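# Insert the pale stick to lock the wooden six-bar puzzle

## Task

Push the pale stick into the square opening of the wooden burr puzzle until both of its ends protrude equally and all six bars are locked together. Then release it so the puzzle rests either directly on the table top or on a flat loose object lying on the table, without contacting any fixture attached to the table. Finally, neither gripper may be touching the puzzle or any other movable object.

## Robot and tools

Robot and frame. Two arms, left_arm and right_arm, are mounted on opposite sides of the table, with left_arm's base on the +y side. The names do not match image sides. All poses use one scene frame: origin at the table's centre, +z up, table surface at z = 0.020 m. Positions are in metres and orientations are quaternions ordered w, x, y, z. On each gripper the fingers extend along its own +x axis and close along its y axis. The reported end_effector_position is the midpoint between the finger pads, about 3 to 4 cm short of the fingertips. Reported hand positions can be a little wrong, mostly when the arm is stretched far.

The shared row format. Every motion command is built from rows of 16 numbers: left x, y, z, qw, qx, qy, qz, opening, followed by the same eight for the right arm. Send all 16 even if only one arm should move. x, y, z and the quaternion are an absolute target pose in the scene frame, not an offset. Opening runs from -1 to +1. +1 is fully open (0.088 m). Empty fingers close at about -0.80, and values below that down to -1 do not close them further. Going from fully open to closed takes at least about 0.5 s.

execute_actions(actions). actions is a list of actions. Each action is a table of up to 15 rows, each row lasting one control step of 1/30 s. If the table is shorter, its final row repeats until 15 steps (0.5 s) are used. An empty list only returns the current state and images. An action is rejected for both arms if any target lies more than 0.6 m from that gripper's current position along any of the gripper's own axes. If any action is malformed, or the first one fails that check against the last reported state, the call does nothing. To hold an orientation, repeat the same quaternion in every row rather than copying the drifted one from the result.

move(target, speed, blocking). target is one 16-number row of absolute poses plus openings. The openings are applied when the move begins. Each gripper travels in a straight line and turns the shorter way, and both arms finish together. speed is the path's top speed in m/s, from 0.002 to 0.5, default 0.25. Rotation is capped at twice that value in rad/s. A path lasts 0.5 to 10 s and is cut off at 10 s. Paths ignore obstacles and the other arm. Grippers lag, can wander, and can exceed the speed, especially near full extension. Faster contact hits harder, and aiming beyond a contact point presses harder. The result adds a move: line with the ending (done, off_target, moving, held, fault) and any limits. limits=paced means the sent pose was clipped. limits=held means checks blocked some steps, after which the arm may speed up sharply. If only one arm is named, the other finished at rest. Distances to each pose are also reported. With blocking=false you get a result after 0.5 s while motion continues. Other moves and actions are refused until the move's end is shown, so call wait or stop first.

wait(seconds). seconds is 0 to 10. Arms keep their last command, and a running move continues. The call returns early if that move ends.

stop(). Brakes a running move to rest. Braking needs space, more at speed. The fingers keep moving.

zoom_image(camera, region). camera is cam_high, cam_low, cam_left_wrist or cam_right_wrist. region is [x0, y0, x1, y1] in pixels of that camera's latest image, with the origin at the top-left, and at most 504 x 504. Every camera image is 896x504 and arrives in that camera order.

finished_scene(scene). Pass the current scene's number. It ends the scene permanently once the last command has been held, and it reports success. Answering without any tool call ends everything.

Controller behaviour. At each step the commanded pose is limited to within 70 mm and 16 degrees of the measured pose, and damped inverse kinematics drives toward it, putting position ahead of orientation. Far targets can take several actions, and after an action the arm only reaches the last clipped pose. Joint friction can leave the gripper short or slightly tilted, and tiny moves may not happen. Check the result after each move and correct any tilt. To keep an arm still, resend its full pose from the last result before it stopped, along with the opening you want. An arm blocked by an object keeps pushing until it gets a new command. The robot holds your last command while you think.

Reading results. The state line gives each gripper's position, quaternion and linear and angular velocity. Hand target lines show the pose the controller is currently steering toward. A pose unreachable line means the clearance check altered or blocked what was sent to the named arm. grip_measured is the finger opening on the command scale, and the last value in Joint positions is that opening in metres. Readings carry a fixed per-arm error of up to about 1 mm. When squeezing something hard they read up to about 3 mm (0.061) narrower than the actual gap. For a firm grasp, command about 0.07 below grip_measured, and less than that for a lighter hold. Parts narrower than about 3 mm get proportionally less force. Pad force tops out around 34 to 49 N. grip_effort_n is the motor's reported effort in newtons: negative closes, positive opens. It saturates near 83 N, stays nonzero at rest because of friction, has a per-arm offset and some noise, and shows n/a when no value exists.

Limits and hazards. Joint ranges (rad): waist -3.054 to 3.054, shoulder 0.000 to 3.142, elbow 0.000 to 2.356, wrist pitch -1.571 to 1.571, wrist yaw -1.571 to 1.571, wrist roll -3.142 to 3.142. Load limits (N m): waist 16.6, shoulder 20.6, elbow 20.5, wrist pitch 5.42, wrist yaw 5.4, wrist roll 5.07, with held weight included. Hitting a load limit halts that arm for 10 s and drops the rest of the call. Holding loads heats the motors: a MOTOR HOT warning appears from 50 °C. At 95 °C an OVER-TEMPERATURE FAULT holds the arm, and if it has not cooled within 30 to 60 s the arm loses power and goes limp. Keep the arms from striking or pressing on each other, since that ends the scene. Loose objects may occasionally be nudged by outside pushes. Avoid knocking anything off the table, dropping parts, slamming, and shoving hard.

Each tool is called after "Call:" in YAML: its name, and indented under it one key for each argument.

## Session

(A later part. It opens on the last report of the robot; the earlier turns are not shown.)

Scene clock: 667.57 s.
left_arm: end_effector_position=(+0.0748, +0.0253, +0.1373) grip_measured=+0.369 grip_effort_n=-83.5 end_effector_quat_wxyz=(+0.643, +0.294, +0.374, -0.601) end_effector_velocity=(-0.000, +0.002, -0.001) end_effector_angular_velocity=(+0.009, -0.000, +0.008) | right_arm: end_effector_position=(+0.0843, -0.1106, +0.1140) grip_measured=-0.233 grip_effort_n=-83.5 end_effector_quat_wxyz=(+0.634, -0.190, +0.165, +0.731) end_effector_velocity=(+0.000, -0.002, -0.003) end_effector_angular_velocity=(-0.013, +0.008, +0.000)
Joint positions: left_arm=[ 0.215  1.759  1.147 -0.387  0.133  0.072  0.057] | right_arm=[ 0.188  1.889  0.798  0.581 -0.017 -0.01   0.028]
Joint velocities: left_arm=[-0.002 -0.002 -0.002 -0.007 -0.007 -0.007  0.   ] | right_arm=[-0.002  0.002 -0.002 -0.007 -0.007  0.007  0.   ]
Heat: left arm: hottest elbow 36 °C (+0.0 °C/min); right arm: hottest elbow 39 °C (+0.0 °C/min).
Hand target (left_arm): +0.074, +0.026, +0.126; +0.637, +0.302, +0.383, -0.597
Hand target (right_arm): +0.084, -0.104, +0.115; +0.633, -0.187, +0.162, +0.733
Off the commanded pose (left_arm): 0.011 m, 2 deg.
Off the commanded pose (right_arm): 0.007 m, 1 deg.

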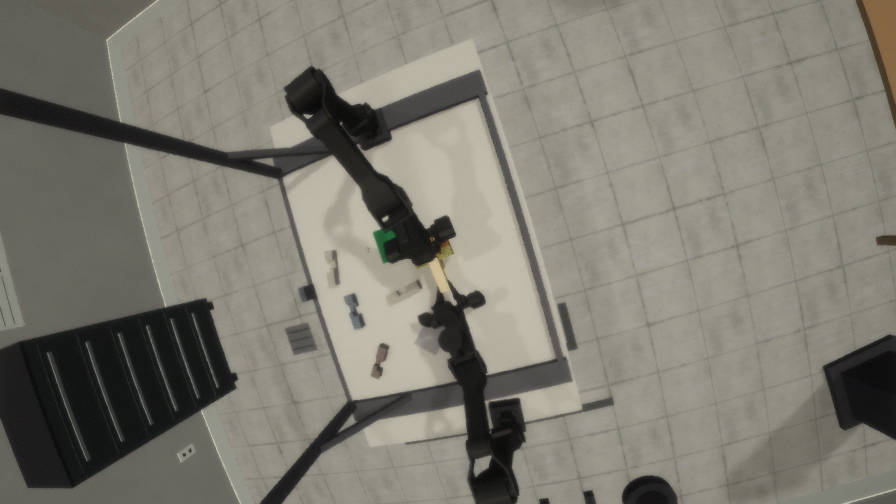

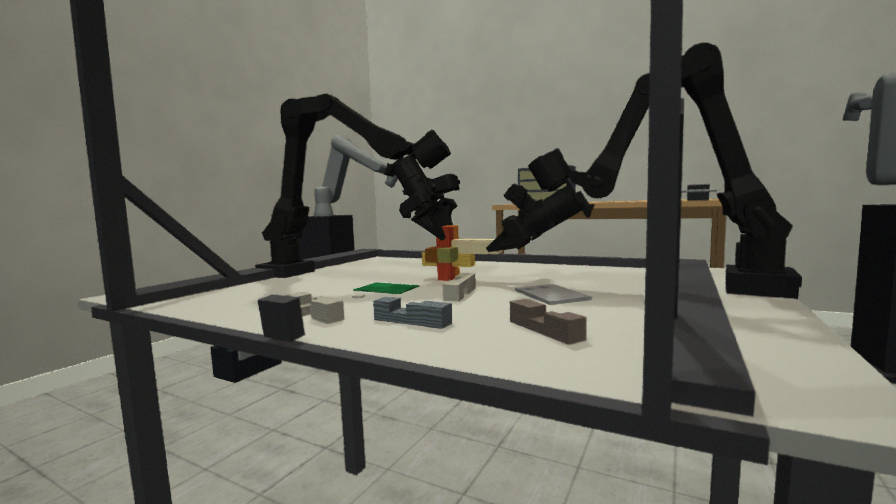

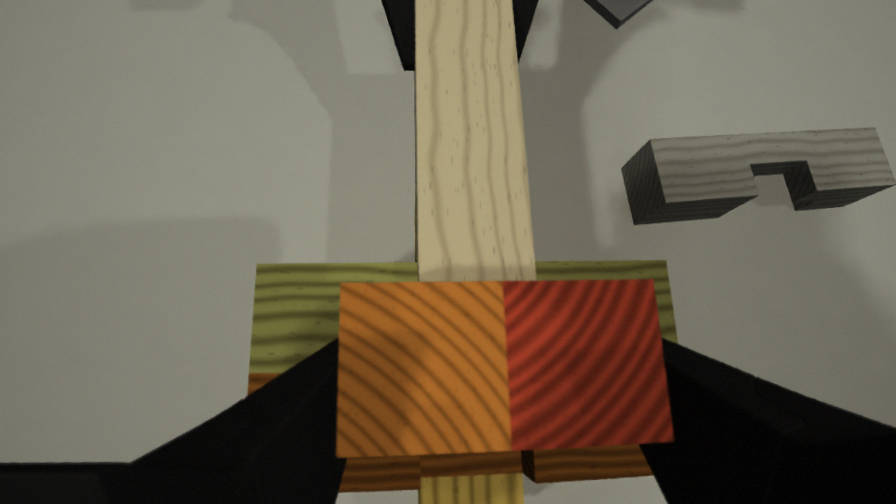

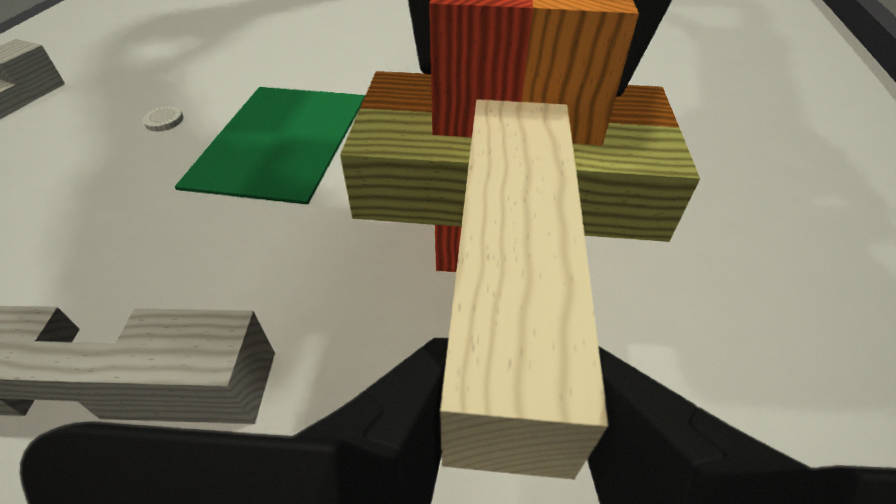

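Call:
execute_actions:
  actions:
    - [[0.0746,0.0259,0.1259,0.6374,0.3020,0.3826,-0.5966,0.30,0.0841,-0.1083,0.1133,0.6328,-0.1901,0.1643,0.7324,-0.30],[0.0746,0.0259,0.1259,0.6374,0.3020,0.3826,-0.5966,0.30,0.0841,-0.1083,0.1133,0.6328,-0.1901,0.1643,0.7324,-0.30],[0.0746,0.0259,0.1259,0.6374,0.3020,0.3826,-0.5966,0.30,0.0841,-0.1083,0.1133,0.6328,-0.1901,0.1643,0.7324,-0.30],[0.0746,0.0259,0.1259,0.6374,0.3020,0.3826,-0.5966,0.30,0.0841,-0.1083,0.1133,0.6328,-0.1901,0.1643,0.7324,-0.30],[0.0746,0.0259,0.1259,0.6374,0.3020,0.3826,-0.5966,0.30,0.0841,-0.1081,0.1132,0.6329,-0.1897,0.1640,0.7325,-0.30],[0.0746,0.0259,0.1259,0.6374,0.3020,0.3826,-0.5966,0.30,0.0841,-0.1079,0.1130,0.6330,-0.1893,0.1636,0.7326,-0.30],[0.0746,0.0259,0.1259,0.6374,0.3020,0.3826,-0.5966,0.30,0.0840,-0.1077,0.1129,0.6331,-0.1889,0.1633,0.7327,-0.30],[0.0746,0.0259,0.1259,0.6374,0.3020,0.3826,-0.5966,0.30,0.0840,-0.1075,0.1128,0.6331,-0.1885,0.1629,0.7328,-0.30],[0.0746,0.0259,0.1259,0.6374,0.3020,0.3826,-0.5966,0.30,0.0840,-0.1073,0.1126,0.6332,-0.1881,0.1626,0.7329,-0.30],[0.0746,0.0259,0.1259,0.6374,0.3020,0.3826,-0.5966,0.30,0.0840,-0.1070,0.1125,0.6333,-0.1877,0.1622,0.7330,-0.30],[0.0746,0.0259,0.1259,0.6374,0.3020,0.3826,-0.5966,0.30,0.0840,-0.1068,0.1124,0.6334,-0.1873,0.1619,0.7331,-0.30],[0.0746,0.0259,0.1259,0.6374,0.3020,0.3826,-0.5966,0.30,0.0839,-0.1066,0.1122,0.6335,-0.1869,0.1615,0.7332,-0.30],[0.0746,0.0259,0.1259,0.6374,0.3020,0.3826,-0.5966,0.30,0.0839,-0.1064,0.1121,0.6336,-0.1865,0.1612,0.7333,-0.30],[0.0746,0.0259,0.1259,0.6374,0.3020,0.3826,-0.5966,0.30,0.0839,-0.1062,0.1120,0.6337,-0.1861,0.1608,0.7335,-0.30],[0.0746,0.0259,0.1259,0.6374,0.3020,0.3826,-0.5966,0.30,0.0839,-0.1060,0.1118,0.6337,-0.1857,0.1605,0.7336,-0.30]]
    - [[0.0746,0.0259,0.1259,0.6374,0.3020,0.3826,-0.5966,0.30,0.0839,-0.1058,0.1117,0.6338,-0.1853,0.1601,0.7337,-0.30],[0.0746,0.0259,0.1259,0.6374,0.3020,0.3826,-0.5966,0.30,0.0838,-0.1056,0.1116,0.6339,-0.1849,0.1598,0.7338,-0.30],[0.0746,0.0259,0.1259,0.6374,0.3020,0.3826,-0.5966,0.30,0.0838,-0.1054,0.1114,0.6340,-0.1845,0.1594,0.7339,-0.30],[0.0746,0.0259,0.1259,0.6374,0.3020,0.3826,-0.5966,0.30,0.0838,-0.1052,0.1113,0.6341,-0.1841,0.1591,0.7340,-0.30],[0.0746,0.0259,0.1259,0.6374,0.3020,0.3826,-0.5966,0.30,0.0838,-0.1049,0.1111,0.6342,-0.1837,0.1587,0.7341,-0.30],[0.0746,0.0259,0.1259,0.6374,0.3020,0.3826,-0.5966,0.30,0.0838,-0.1047,0.1110,0.6343,-0.1833,0.1584,0.7342,-0.30],[0.0746,0.0259,0.1259,0.6374,0.3020,0.3826,-0.5966,0.30,0.0837,-0.1045,0.1109,0.6343,-0.1829,0.1580,0.7343,-0.30],[0.0746,0.0259,0.1259,0.6374,0.3020,0.3826,-0.5966,0.30,0.0837,-0.1043,0.1107,0.6344,-0.1825,0.1577,0.7344,-0.30],[0.0746,0.0259,0.1259,0.6374,0.3020,0.3826,-0.5966,0.30,0.0837,-0.1041,0.1106,0.6345,-0.1821,0.1573,0.7345,-0.30]]

Call:
zoom_image:
  camera: "cam_low"
  region: [448,236,508,266]

Scene clock: 706.67 s.
left_arm: end_effector_position=(+0.0747, +0.0263, +0.1367) grip_measured=+0.369 grip_effort_n=-83.5 end_effector_quat_wxyz=(+0.642, +0.295, +0.376, -0.600) end_effector_velocity=(-0.000, +0.002, -0.001) end_effector_angular_velocity=(+0.009, -0.000, +0.008) | right_arm: end_effector_position=(+0.0838, -0.1074, +0.1135) grip_measured=-0.233 grip_effort_n=-83.5 end_effector_quat_wxyz=(+0.636, -0.183, +0.158, +0.733) end_effector_velocity=(+0.000, -0.002, -0.003) end_effector_angular_velocity=(-0.012, -0.004, +0.007)
Joint positions: left_arm=[ 0.215  1.759  1.147 -0.393  0.133  0.072  0.057] | right_arm=[ 0.188  1.907  0.798  0.62  -0.017 -0.01   0.028]
Joint velocities: left_arm=[-0.002 -0.002 -0.002 -0.007 -0.007 -0.007 -0.   ] | right_arm=[-0.002  0.002 -0.002 -0.007 -0.007 -0.007  0.   ]
Heat: left arm: hottest elbow 36 °C (+0.0 °C/min); right arm: hottest elbow 41 °C (+2.0 °C/min).
Hand target (left_arm): +0.075, +0.026, +0.126; +0.637, +0.302, +0.383, -0.597
Hand target (right_arm): +0.084, -0.104, +0.111; +0.635, -0.182, +0.157, +0.734
Off the commanded pose (left_arm): 0.011 m, 1 deg.
Off the commanded pose (right_arm): 0.004 m, 0 deg.

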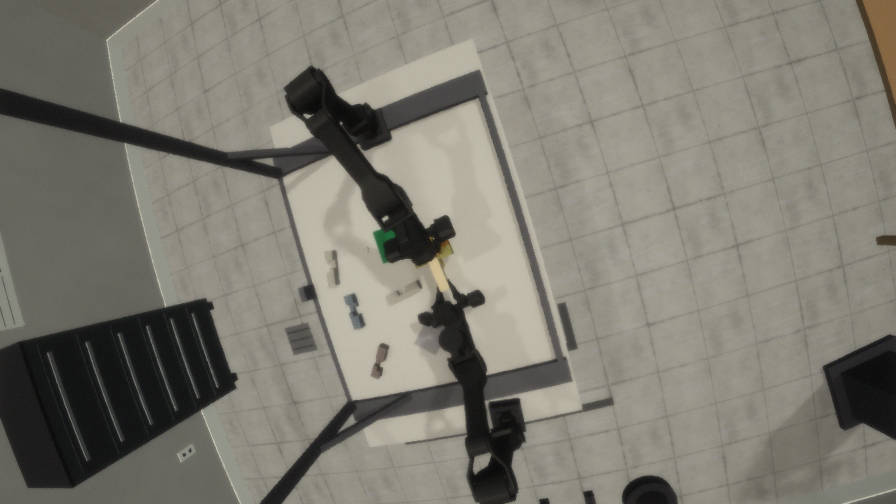

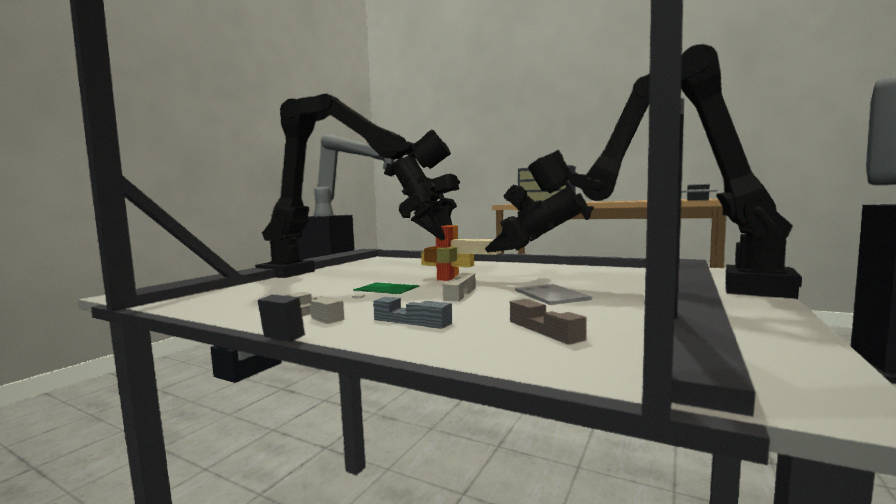

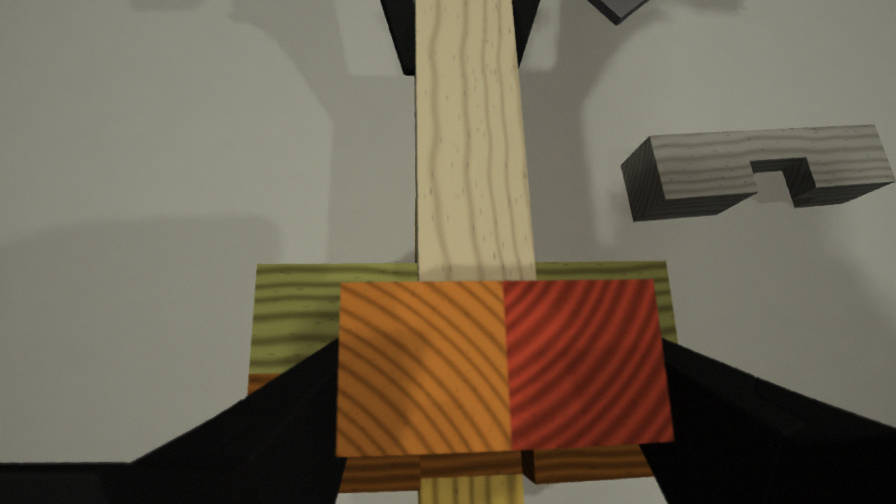

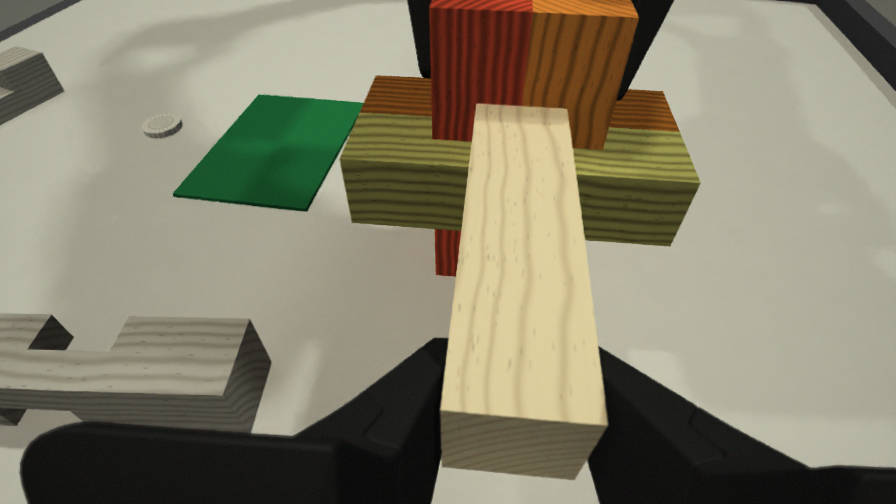

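Region (448, 236, 508, 266) of cam_low's 896x504 image, scaled by 8.400, with more detail than that image has.

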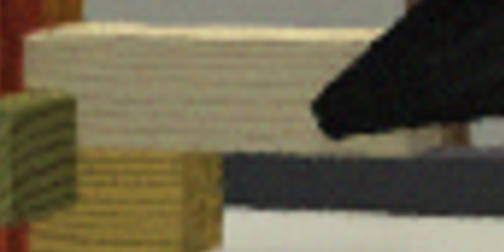

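Call:
execute_actions:
  actions:
    - [[0.0746,0.0259,0.1259,0.6374,0.3020,0.3826,-0.5966,0.30,0.0839,-0.1060,0.1125,0.6344,-0.1828,0.1579,0.7343,-0.30],[0.0746,0.0259,0.1259,0.6374,0.3020,0.3826,-0.5966,0.30,0.0840,-0.1074,0.1135,0.6343,-0.1832,0.1582,0.7342,-0.30],[0.0746,0.0259,0.1259,0.6374,0.3020,0.3826,-0.5966,0.30,0.0840,-0.1074,0.1135,0.6343,-0.1832,0.1582,0.7342,-0.30],[0.0746,0.0259,0.1259,0.6374,0.3020,0.3826,-0.5966,0.30,0.0840,-0.1074,0.1135,0.6343,-0.1832,0.1582,0.7342,-0.30],[0.0746,0.0259,0.1259,0.6374,0.3020,0.3826,-0.5966,0.30,0.0841,-0.1084,0.1135,0.6343,-0.1832,0.1582,0.7342,-0.30],[0.0746,0.0259,0.1259,0.6374,0.3020,0.3826,-0.5966,0.30,0.0842,-0.1094,0.1135,0.6343,-0.1832,0.1582,0.7342,-0.30],[0.0746,0.0259,0.1259,0.6374,0.3020,0.3826,-0.5966,0.30,0.0843,-0.1104,0.1140,0.6343,-0.1832,0.1582,0.7342,-0.30]]

Call:
zoom_image:
  camera: "cam_low"
  region: [418,222,508,272]

Scene clock: 747.57 s.
left_arm: end_effector_position=(+0.0747, +0.0261, +0.1369) grip_measured=+0.369 grip_effort_n=-83.5 end_effector_quat_wxyz=(+0.642, +0.295, +0.376, -0.600) end_effector_velocity=(-0.000, +0.002, -0.001) end_effector_angular_velocity=(+0.009, -0.008, -0.005) | right_arm: end_effector_position=(+0.0840, -0.1088, +0.1126) grip_measured=-0.233 grip_effort_n=-83.5 end_effector_quat_wxyz=(+0.636, -0.184, +0.160, +0.733) end_effector_velocity=(+0.000, -0.001, -0.001) end_effector_angular_velocity=(-0.007, -0.004, +0.007)
Joint positions: left_arm=[ 0.215  1.759  1.147 -0.392  0.133  0.072  0.057] | right_arm=[ 0.188  1.904  0.793  0.619 -0.017 -0.01   0.028]
Joint velocities: left_arm=[-0.002 -0.002 -0.002 -0.007 -0.007  0.007 -0.   ] | right_arm=[-0.002 -0.002 -0.002 -0.007 -0.007 -0.007  0.   ]
Heat: left arm: hottest elbow 37 °C (+1.0 °C/min); right arm: hottest wrist pitch 46 °C (+6.0 °C/min).
Hand target (left_arm): +0.074, +0.026, +0.126; +0.637, +0.302, +0.383, -0.597
Hand target (right_arm): +0.084, -0.110, +0.114; +0.634, -0.183, +0.158, +0.734
Off the commanded pose (left_arm): 0.011 m, 1 deg.
Off the commanded pose (right_arm): 0.002 m, 0 deg.

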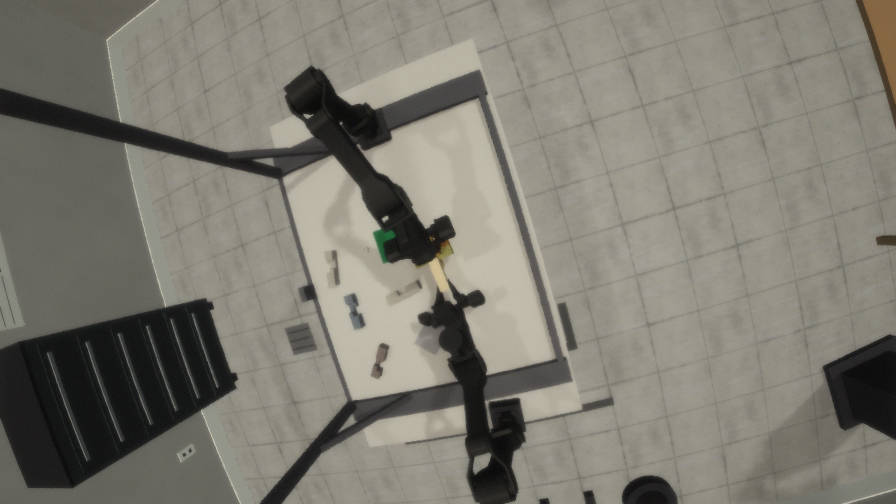

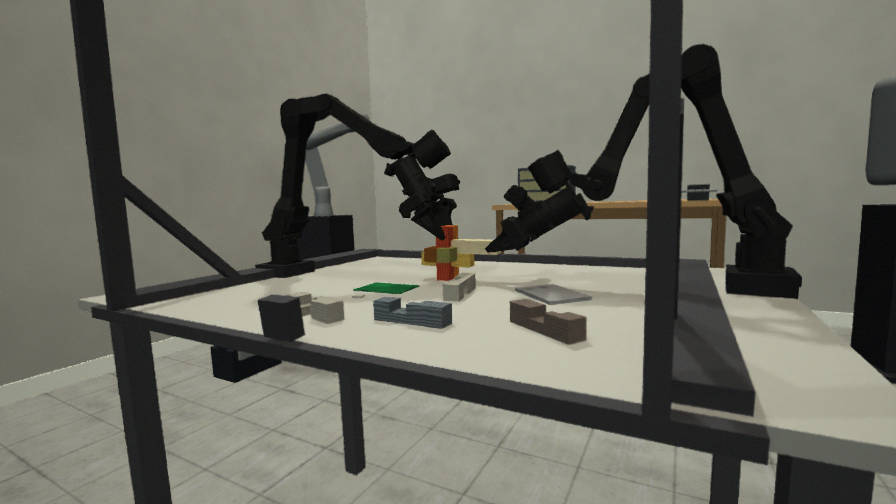

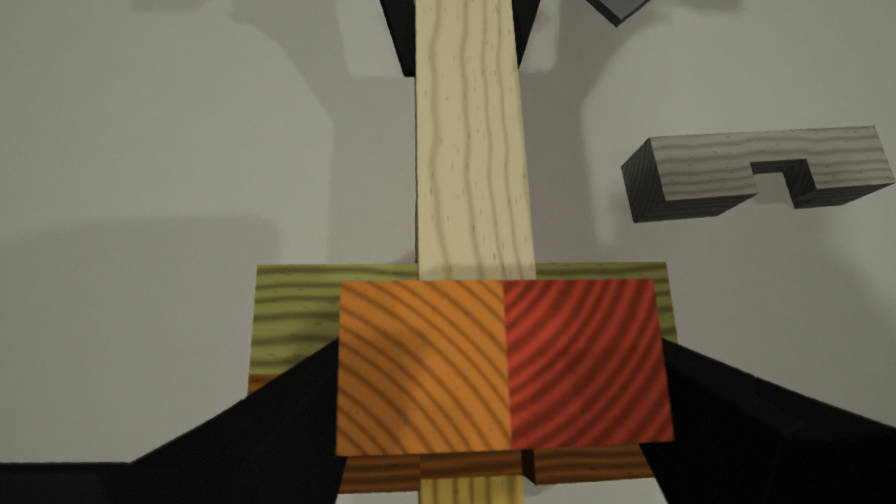

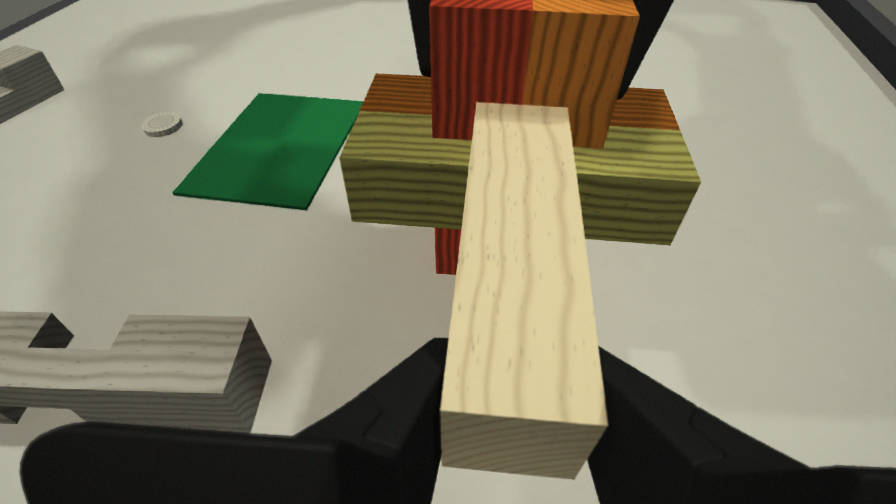

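Region (418, 222, 508, 272) of cam_low's 896x504 image, scaled by 5.600, with more detail than that image has.

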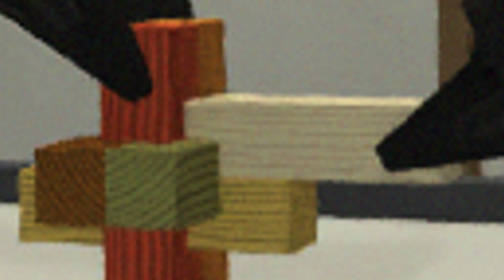

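Call:
execute_actions:
  actions: []

Scene clock: 760.87 s.
left_arm: end_effector_position=(+0.0747, +0.0260, +0.1369) grip_measured=+0.369 grip_effort_n=-83.5 end_effector_quat_wxyz=(+0.642, +0.294, +0.375, -0.600) end_effector_velocity=(-0.003, +0.002, -0.001) end_effector_angular_velocity=(+0.006, +0.012, -0.000) | right_arm: end_effector_position=(+0.0840, -0.1088, +0.1126) grip_measured=-0.233 grip_effort_n=-83.5 end_effector_quat_wxyz=(+0.636, -0.184, +0.160, +0.733) end_effector_velocity=(+0.000, -0.002, -0.003) end_effector_angular_velocity=(-0.013, +0.008, +0.001)
Joint positions: left_arm=[ 0.215  1.759  1.147 -0.391  0.133  0.072  0.057] | right_arm=[ 0.188  1.904  0.793  0.619 -0.017 -0.01   0.028]
Joint velocities: left_arm=[-0.002 -0.002 -0.002 -0.007  0.007 -0.007 -0.   ] | right_arm=[-0.002  0.002 -0.002 -0.007 -0.007  0.007  0.   ]
Heat: left arm: hottest elbow 37 °C (+1.0 °C/min); right arm: hottest wrist pitch 45 °C (+4.0 °C/min).
Hand target (left_arm): +0.075, +0.026, +0.126; +0.637, +0.302, +0.383, -0.597
Hand target (right_arm): +0.084, -0.110, +0.114; +0.634, -0.183, +0.158, +0.734
Off the commanded pose (left_arm): 0.011 m, 1 deg.
Off the commanded pose (right_arm): 0.002 m, 0 deg.

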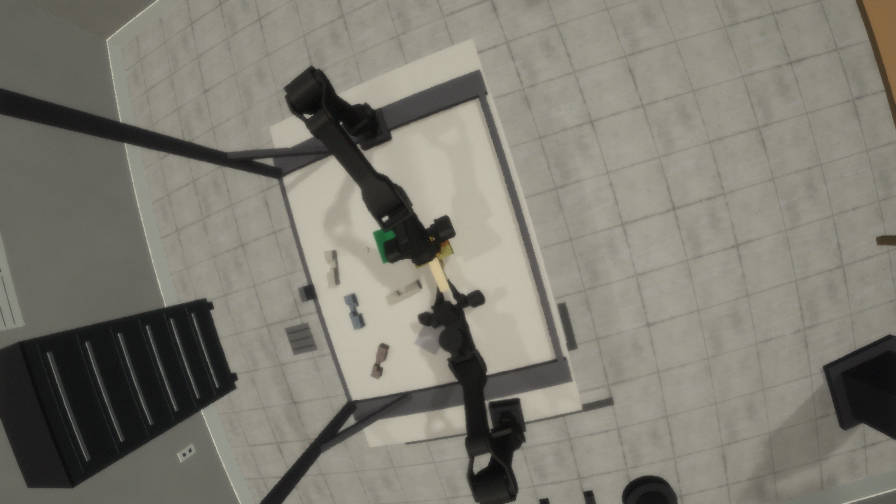

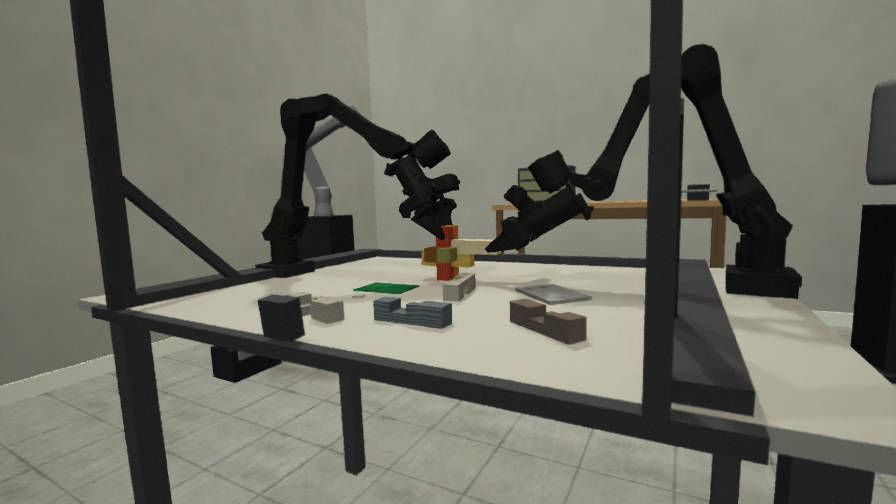

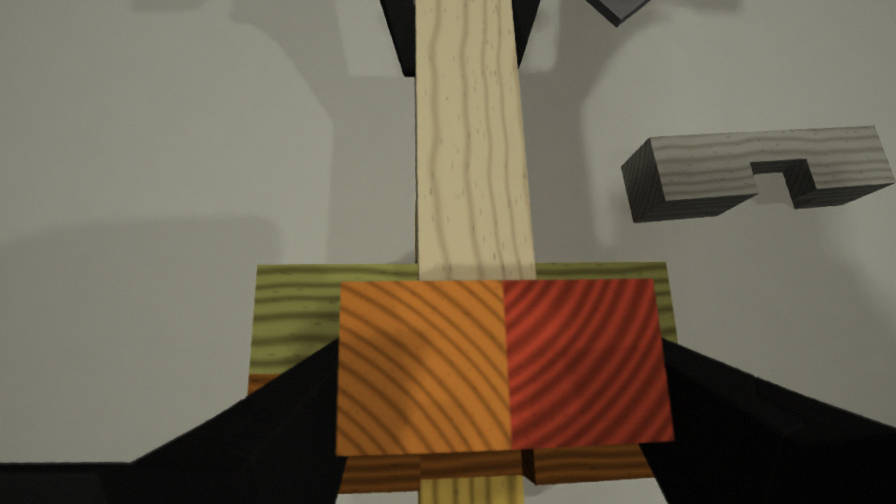

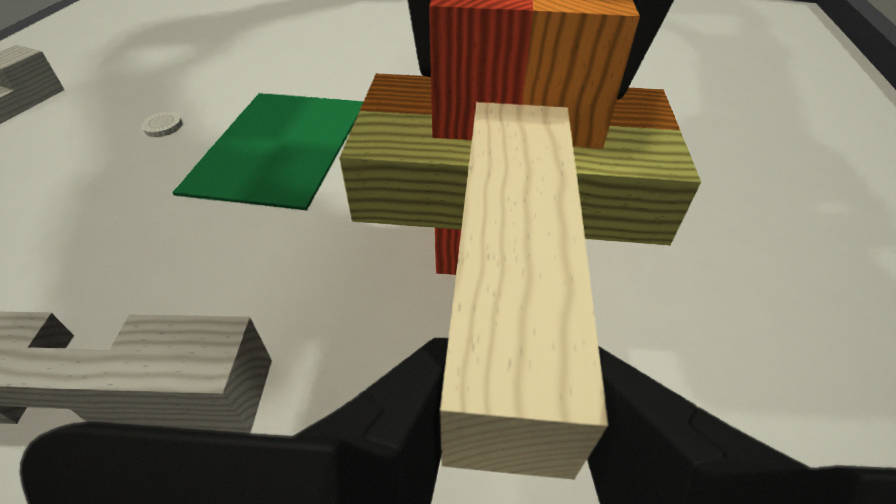

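Call:
zoom_image:
  camera: "cam_right_wrist"
  region: [320, 40, 720, 260]

Call:
zoom_image:
  camera: "cam_left_wrist"
  region: [230, 340, 720, 504]

Region (320, 40, 720, 260) of cam_right_wrist's 896x504 image, scaled by 1.260, with more detail than that image has; it fills the top 277 rows of this view, and the rest is white.

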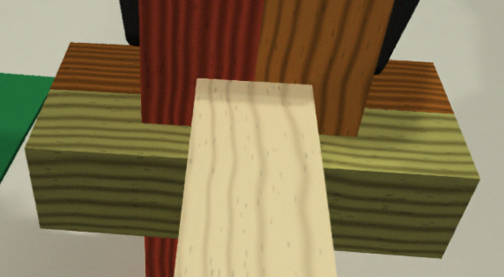

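Region (230, 340, 720, 504) of cam_left_wrist's 896x504 image, scaled by 1.029, with more detail than that image has; it fills the top 169 rows of this view, and the rest is white.

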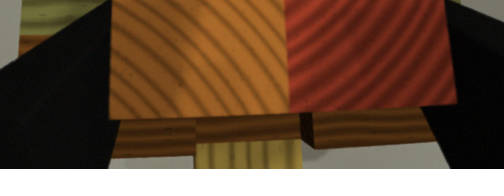

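Call:
zoom_image:
  camera: "cam_right_wrist"
  region: [630, 70, 720, 190]

Call:
zoom_image:
  camera: "cam_right_wrist"
  region: [325, 60, 415, 180]

Region (630, 70, 720, 190) of cam_right_wrist's 896x504 image, scaled by 4.200, with more detail than that image has; it fills the left 378 columns of this view, and the rest is white.

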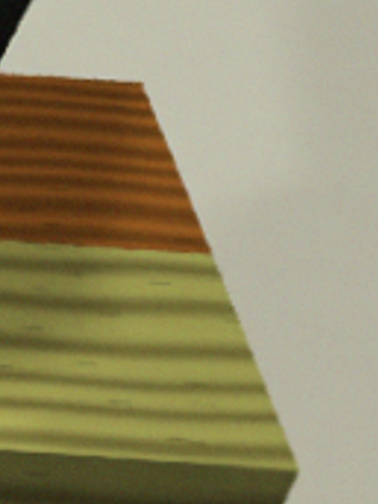

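Region (325, 60, 415, 180) of cam_right_wrist's 896x504 image, scaled by 4.200, with more detail than that image has; it fills the left 378 columns of this view, and the rest is white.

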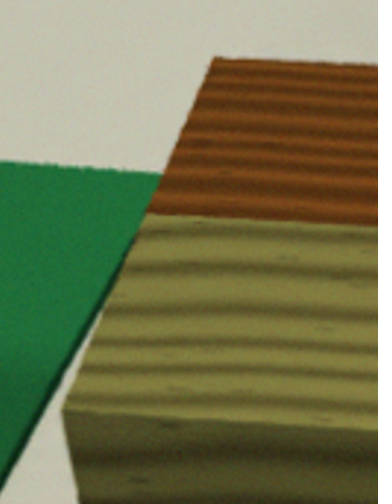

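Call:
zoom_image:
  camera: "cam_low"
  region: [410, 215, 520, 290]

Region (410, 215, 520, 290) of cam_low's 896x504 image, scaled by 4.582, with more detail than that image has; it fills the top 344 rows of this view, and the rest is white.

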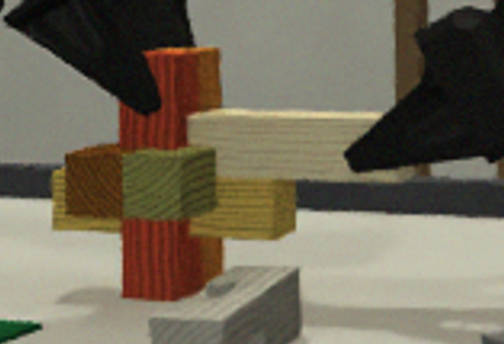

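Call:
execute_actions:
  actions:
    - [[0.0746,0.0259,0.1259,0.6374,0.3020,0.3826,-0.5966,0.30,0.0843,-0.1104,0.1140,0.6343,-0.1832,0.1582,0.7342,0.15]]

Scene clock: 820.60 s.
left_arm: end_effector_position=(+0.0750, +0.0251, +0.1375) grip_measured=+0.369 grip_effort_n=-83.5 end_effector_quat_wxyz=(+0.643, +0.293, +0.374, -0.601) end_effector_velocity=(-0.003, +0.001, +0.001) end_effector_angular_velocity=(+0.001, +0.019, +0.012) | right_arm: end_effector_position=(+0.0839, -0.1088, +0.1128) grip_measured=+0.146 grip_effort_n=16.5 end_effector_quat_wxyz=(+0.635, -0.184, +0.159, +0.733) end_effector_velocity=(-0.002, -0.000, +0.001) end_effector_angular_velocity=(-0.003, +0.004, +0.020)
Joint positions: left_arm=[ 0.215  1.759  1.147 -0.386  0.133  0.072  0.057] | right_arm=[ 0.188  1.904  0.793  0.62  -0.018 -0.01   0.046]
Joint velocities: left_arm=[-0.002 -0.007 -0.002 -0.007  0.007 -0.022 -0.   ] | right_arm=[-0.002 -0.002  0.002 -0.007 -0.022 -0.007  0.001]
Heat: left arm: hottest elbow 37 °C (+0.0 °C/min); right arm: hottest wrist pitch 43 °C (-2.0 °C/min).
Hand target (left_arm): +0.075, +0.026, +0.126; +0.637, +0.302, +0.383, -0.597
Hand target (right_arm): +0.084, -0.110, +0.114; +0.634, -0.183, +0.158, +0.734
Off the commanded pose (left_arm): 0.012 m, 2 deg.
Off the commanded pose (right_arm): 0.002 m, 0 deg.

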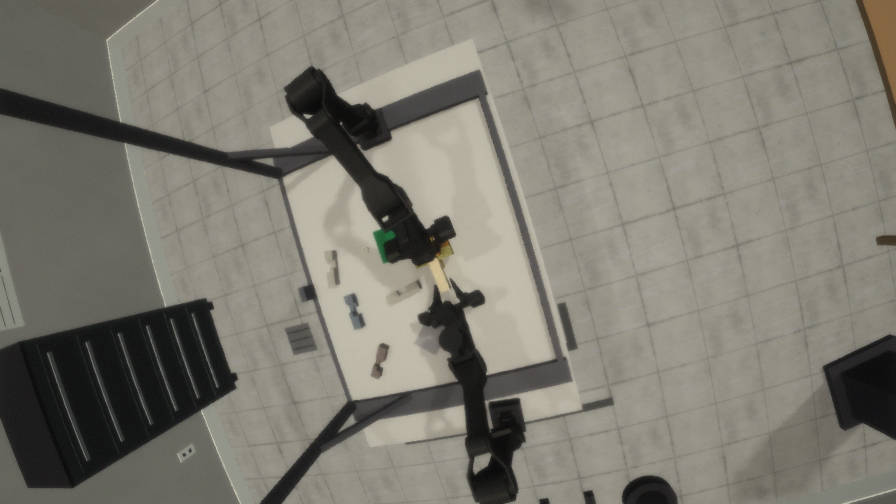

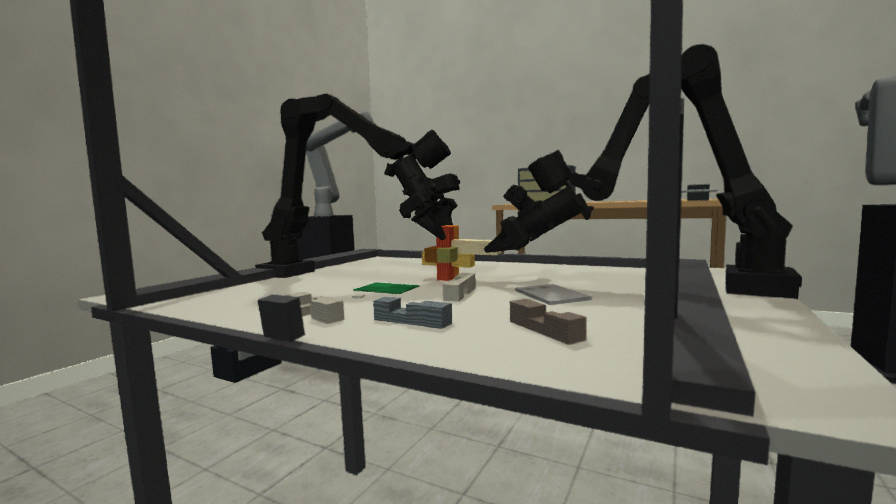

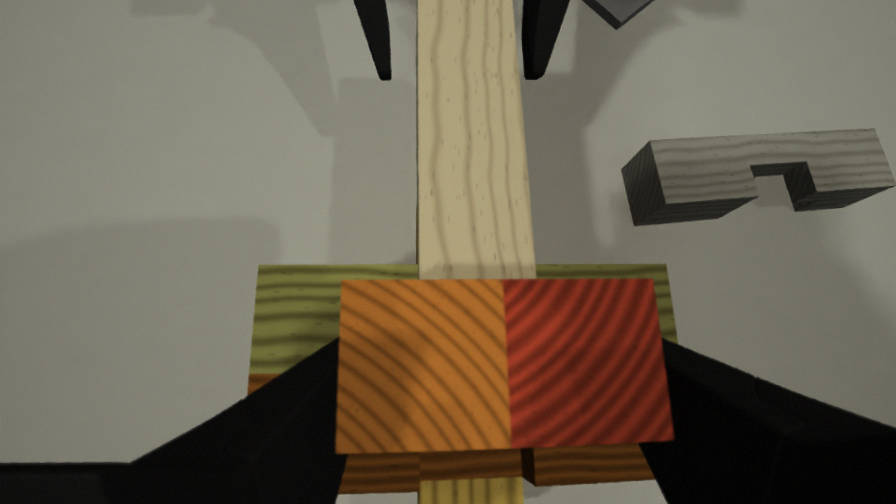

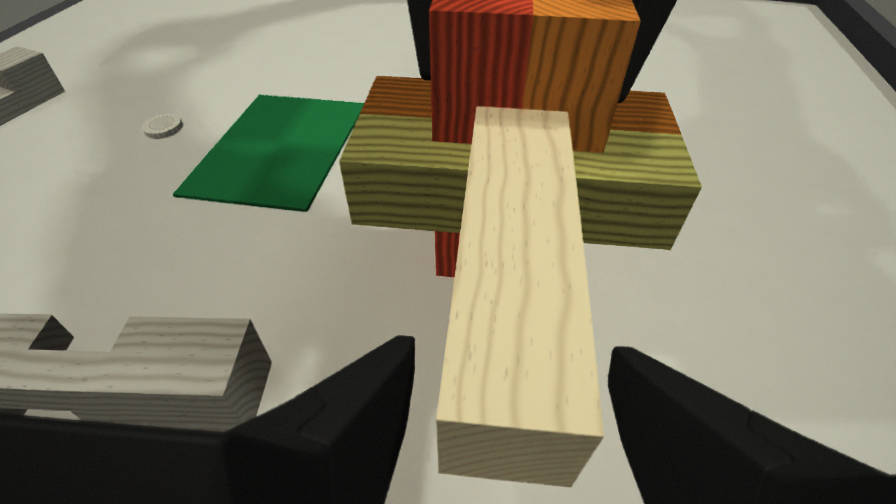

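Call:
execute_actions:
  actions:
    - [[0.0746,0.0259,0.1259,0.6374,0.3020,0.3826,-0.5966,0.30,0.0843,-0.1110,0.1138,0.6343,-0.1832,0.1582,0.7342,0.15],[0.0746,0.0259,0.1259,0.6374,0.3020,0.3826,-0.5966,0.30,0.0844,-0.1119,0.1136,0.6343,-0.1832,0.1582,0.7342,0.15],[0.0746,0.0259,0.1259,0.6374,0.3020,0.3826,-0.5966,0.30,0.0845,-0.1131,0.1134,0.6343,-0.1832,0.1582,0.7342,0.15],[0.0746,0.0259,0.1259,0.6374,0.3020,0.3826,-0.5966,0.30,0.0846,-0.1146,0.1132,0.6343,-0.1832,0.1582,0.7342,0.15],[0.0746,0.0259,0.1259,0.6374,0.3020,0.3826,-0.5966,0.30,0.0847,-0.1163,0.1130,0.6343,-0.1832,0.1582,0.7342,0.15],[0.0746,0.0259,0.1259,0.6374,0.3020,0.3826,-0.5966,0.30,0.0849,-0.1181,0.1128,0.6343,-0.1832,0.1582,0.7342,0.15],[0.0746,0.0259,0.1259,0.6374,0.3020,0.3826,-0.5966,0.30,0.0850,-0.1200,0.1126,0.6343,-0.1832,0.1582,0.7342,0.15],[0.0746,0.0259,0.1259,0.6374,0.3020,0.3826,-0.5966,0.30,0.0852,-0.1220,0.1124,0.6343,-0.1832,0.1582,0.7342,0.15],[0.0746,0.0259,0.1259,0.6374,0.3020,0.3826,-0.5966,0.30,0.0853,-0.1240,0.1122,0.6343,-0.1832,0.1582,0.7342,0.15],[0.0746,0.0259,0.1259,0.6374,0.3020,0.3826,-0.5966,0.30,0.0855,-0.1260,0.1120,0.6343,-0.1832,0.1582,0.7342,0.15],[0.0746,0.0259,0.1259,0.6374,0.3020,0.3826,-0.5966,0.30,0.0857,-0.1280,0.1120,0.6343,-0.1832,0.1582,0.7342,0.15],[0.0746,0.0259,0.1259,0.6374,0.3020,0.3826,-0.5966,0.30,0.0858,-0.1300,0.1120,0.6343,-0.1832,0.1582,0.7342,0.15],[0.0746,0.0259,0.1259,0.6374,0.3020,0.3826,-0.5966,0.30,0.0860,-0.1320,0.1120,0.6343,-0.1832,0.1582,0.7342,0.15],[0.0746,0.0259,0.1259,0.6374,0.3020,0.3826,-0.5966,0.30,0.0862,-0.1340,0.1120,0.6343,-0.1832,0.1582,0.7342,0.15],[0.0746,0.0259,0.1259,0.6374,0.3020,0.3826,-0.5966,0.30,0.0864,-0.1360,0.1120,0.6343,-0.1832,0.1582,0.7342,0.15]]
    - [[0.0746,0.0259,0.1259,0.6374,0.3020,0.3826,-0.5966,0.30,0.0866,-0.1380,0.1120,0.6343,-0.1832,0.1582,0.7342,0.15],[0.0746,0.0259,0.1259,0.6374,0.3020,0.3826,-0.5966,0.30,0.0868,-0.1400,0.1120,0.6343,-0.1832,0.1582,0.7342,0.15],[0.0746,0.0259,0.1259,0.6374,0.3020,0.3826,-0.5966,0.30,0.0870,-0.1420,0.1120,0.6343,-0.1832,0.1582,0.7342,0.15],[0.0746,0.0259,0.1259,0.6374,0.3020,0.3826,-0.5966,0.30,0.0872,-0.1440,0.1120,0.6343,-0.1832,0.1582,0.7342,0.15],[0.0746,0.0259,0.1259,0.6374,0.3020,0.3826,-0.5966,0.30,0.0874,-0.1458,0.1120,0.6343,-0.1832,0.1582,0.7342,0.15],[0.0746,0.0259,0.1259,0.6374,0.3020,0.3826,-0.5966,0.30,0.0876,-0.1474,0.1120,0.6343,-0.1832,0.1582,0.7342,0.15],[0.0746,0.0259,0.1259,0.6374,0.3020,0.3826,-0.5966,0.30,0.0877,-0.1487,0.1120,0.6343,-0.1832,0.1582,0.7342,0.15],[0.0746,0.0259,0.1259,0.6374,0.3020,0.3826,-0.5966,0.30,0.0878,-0.1496,0.1120,0.6343,-0.1832,0.1582,0.7342,0.15],[0.0746,0.0259,0.1259,0.6374,0.3020,0.3826,-0.5966,0.30,0.0878,-0.1500,0.1120,0.6343,-0.1832,0.1582,0.7342,0.15]]

Scene clock: 839.53 s.
left_arm: end_effector_position=(+0.0750, +0.0251, +0.1375) grip_measured=+0.369 grip_effort_n=-83.5 end_effector_quat_wxyz=(+0.643, +0.293, +0.374, -0.601) end_effector_velocity=(-0.001, +0.004, -0.003) end_effector_angular_velocity=(+0.023, +0.003, +0.008) | right_arm: end_effector_position=(+0.0885, -0.1467, +0.1119) grip_measured=+0.148 grip_effort_n=16.5 end_effector_quat_wxyz=(+0.636, -0.183, +0.158, +0.733) end_effector_velocity=(+0.000, -0.004, -0.001) end_effector_angular_velocity=(-0.007, -0.004, +0.007)
Joint positions: left_arm=[ 0.215  1.759  1.147 -0.386  0.133  0.072  0.057] | right_arm=[ 0.188  1.798  0.628  0.681 -0.018 -0.01   0.046]
Joint velocities: left_arm=[-0.002 -0.002 -0.002 -0.022 -0.007 -0.007 -0.   ] | right_arm=[-0.002 -0.012 -0.012 -0.007 -0.007 -0.007 -0.   ]
Heat: left arm: hottest elbow 37 °C (+0.0 °C/min); right arm: hottest wrist pitch 42 °C (-2.0 °C/min).
Hand target (left_arm): +0.074, +0.026, +0.126; +0.637, +0.302, +0.383, -0.597
Hand target (right_arm): +0.088, -0.150, +0.112; +0.634, -0.183, +0.158, +0.734
Off the commanded pose (left_arm): 0.012 m, 2 deg.
Off the commanded pose (right_arm): 0.003 m, 0 deg.

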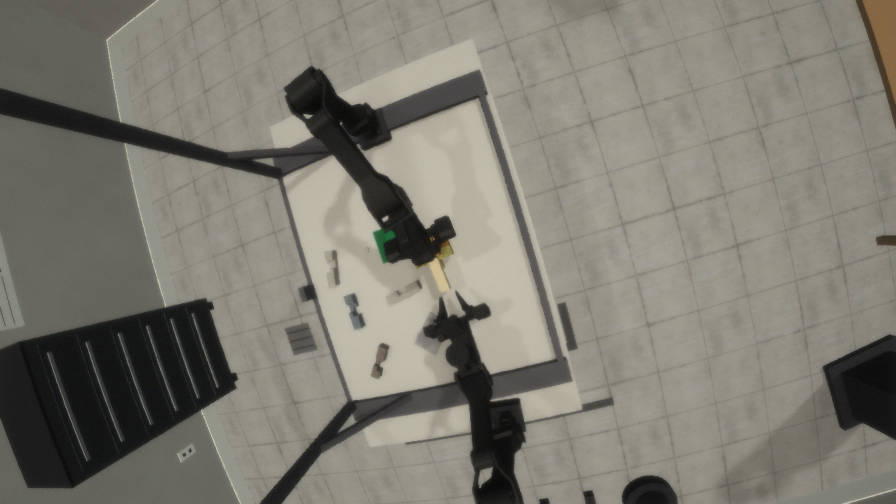

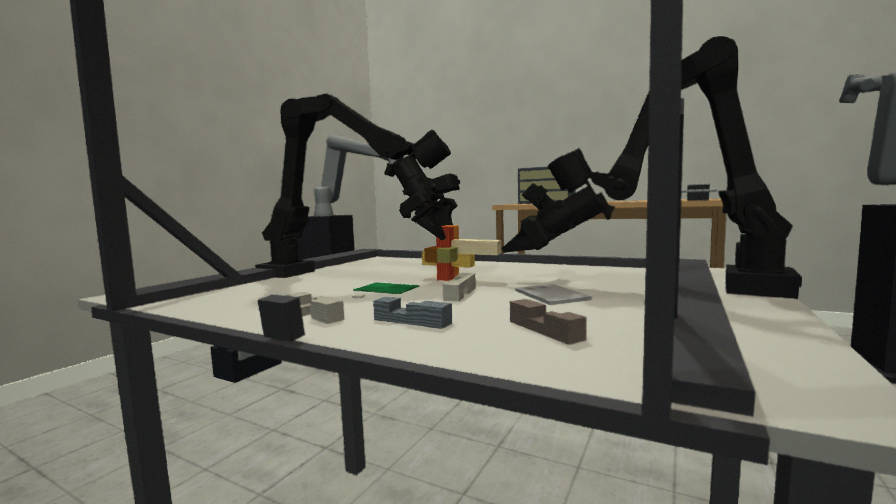

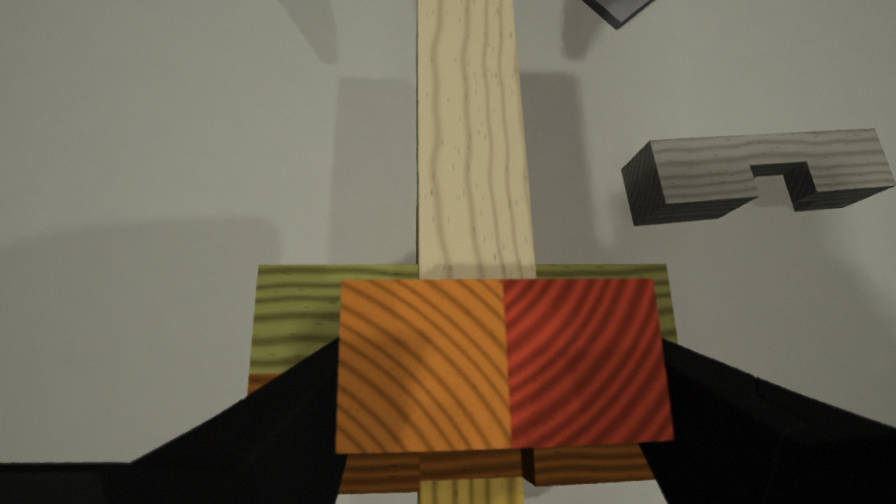

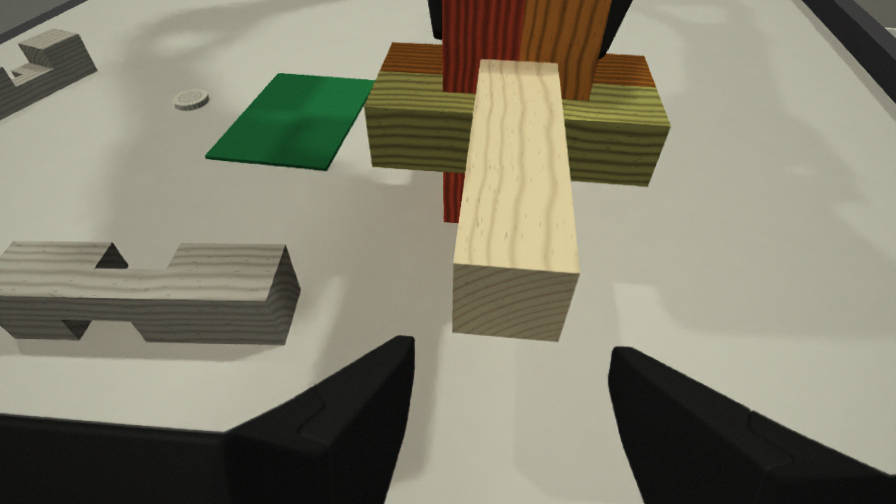

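Call:
zoom_image:
  camera: "cam_low"
  region: [410, 215, 540, 290]

Region (410, 215, 540, 290) of cam_low's 896x504 image, scaled by 3.877, with more detail than that image has; it fills the top 291 rows of this view, and the rest is white.

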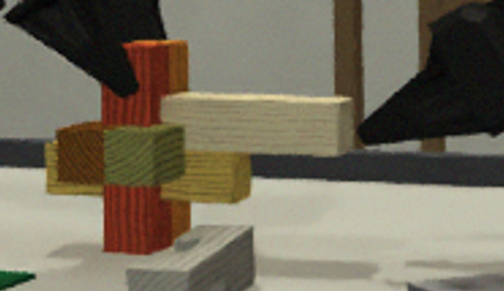

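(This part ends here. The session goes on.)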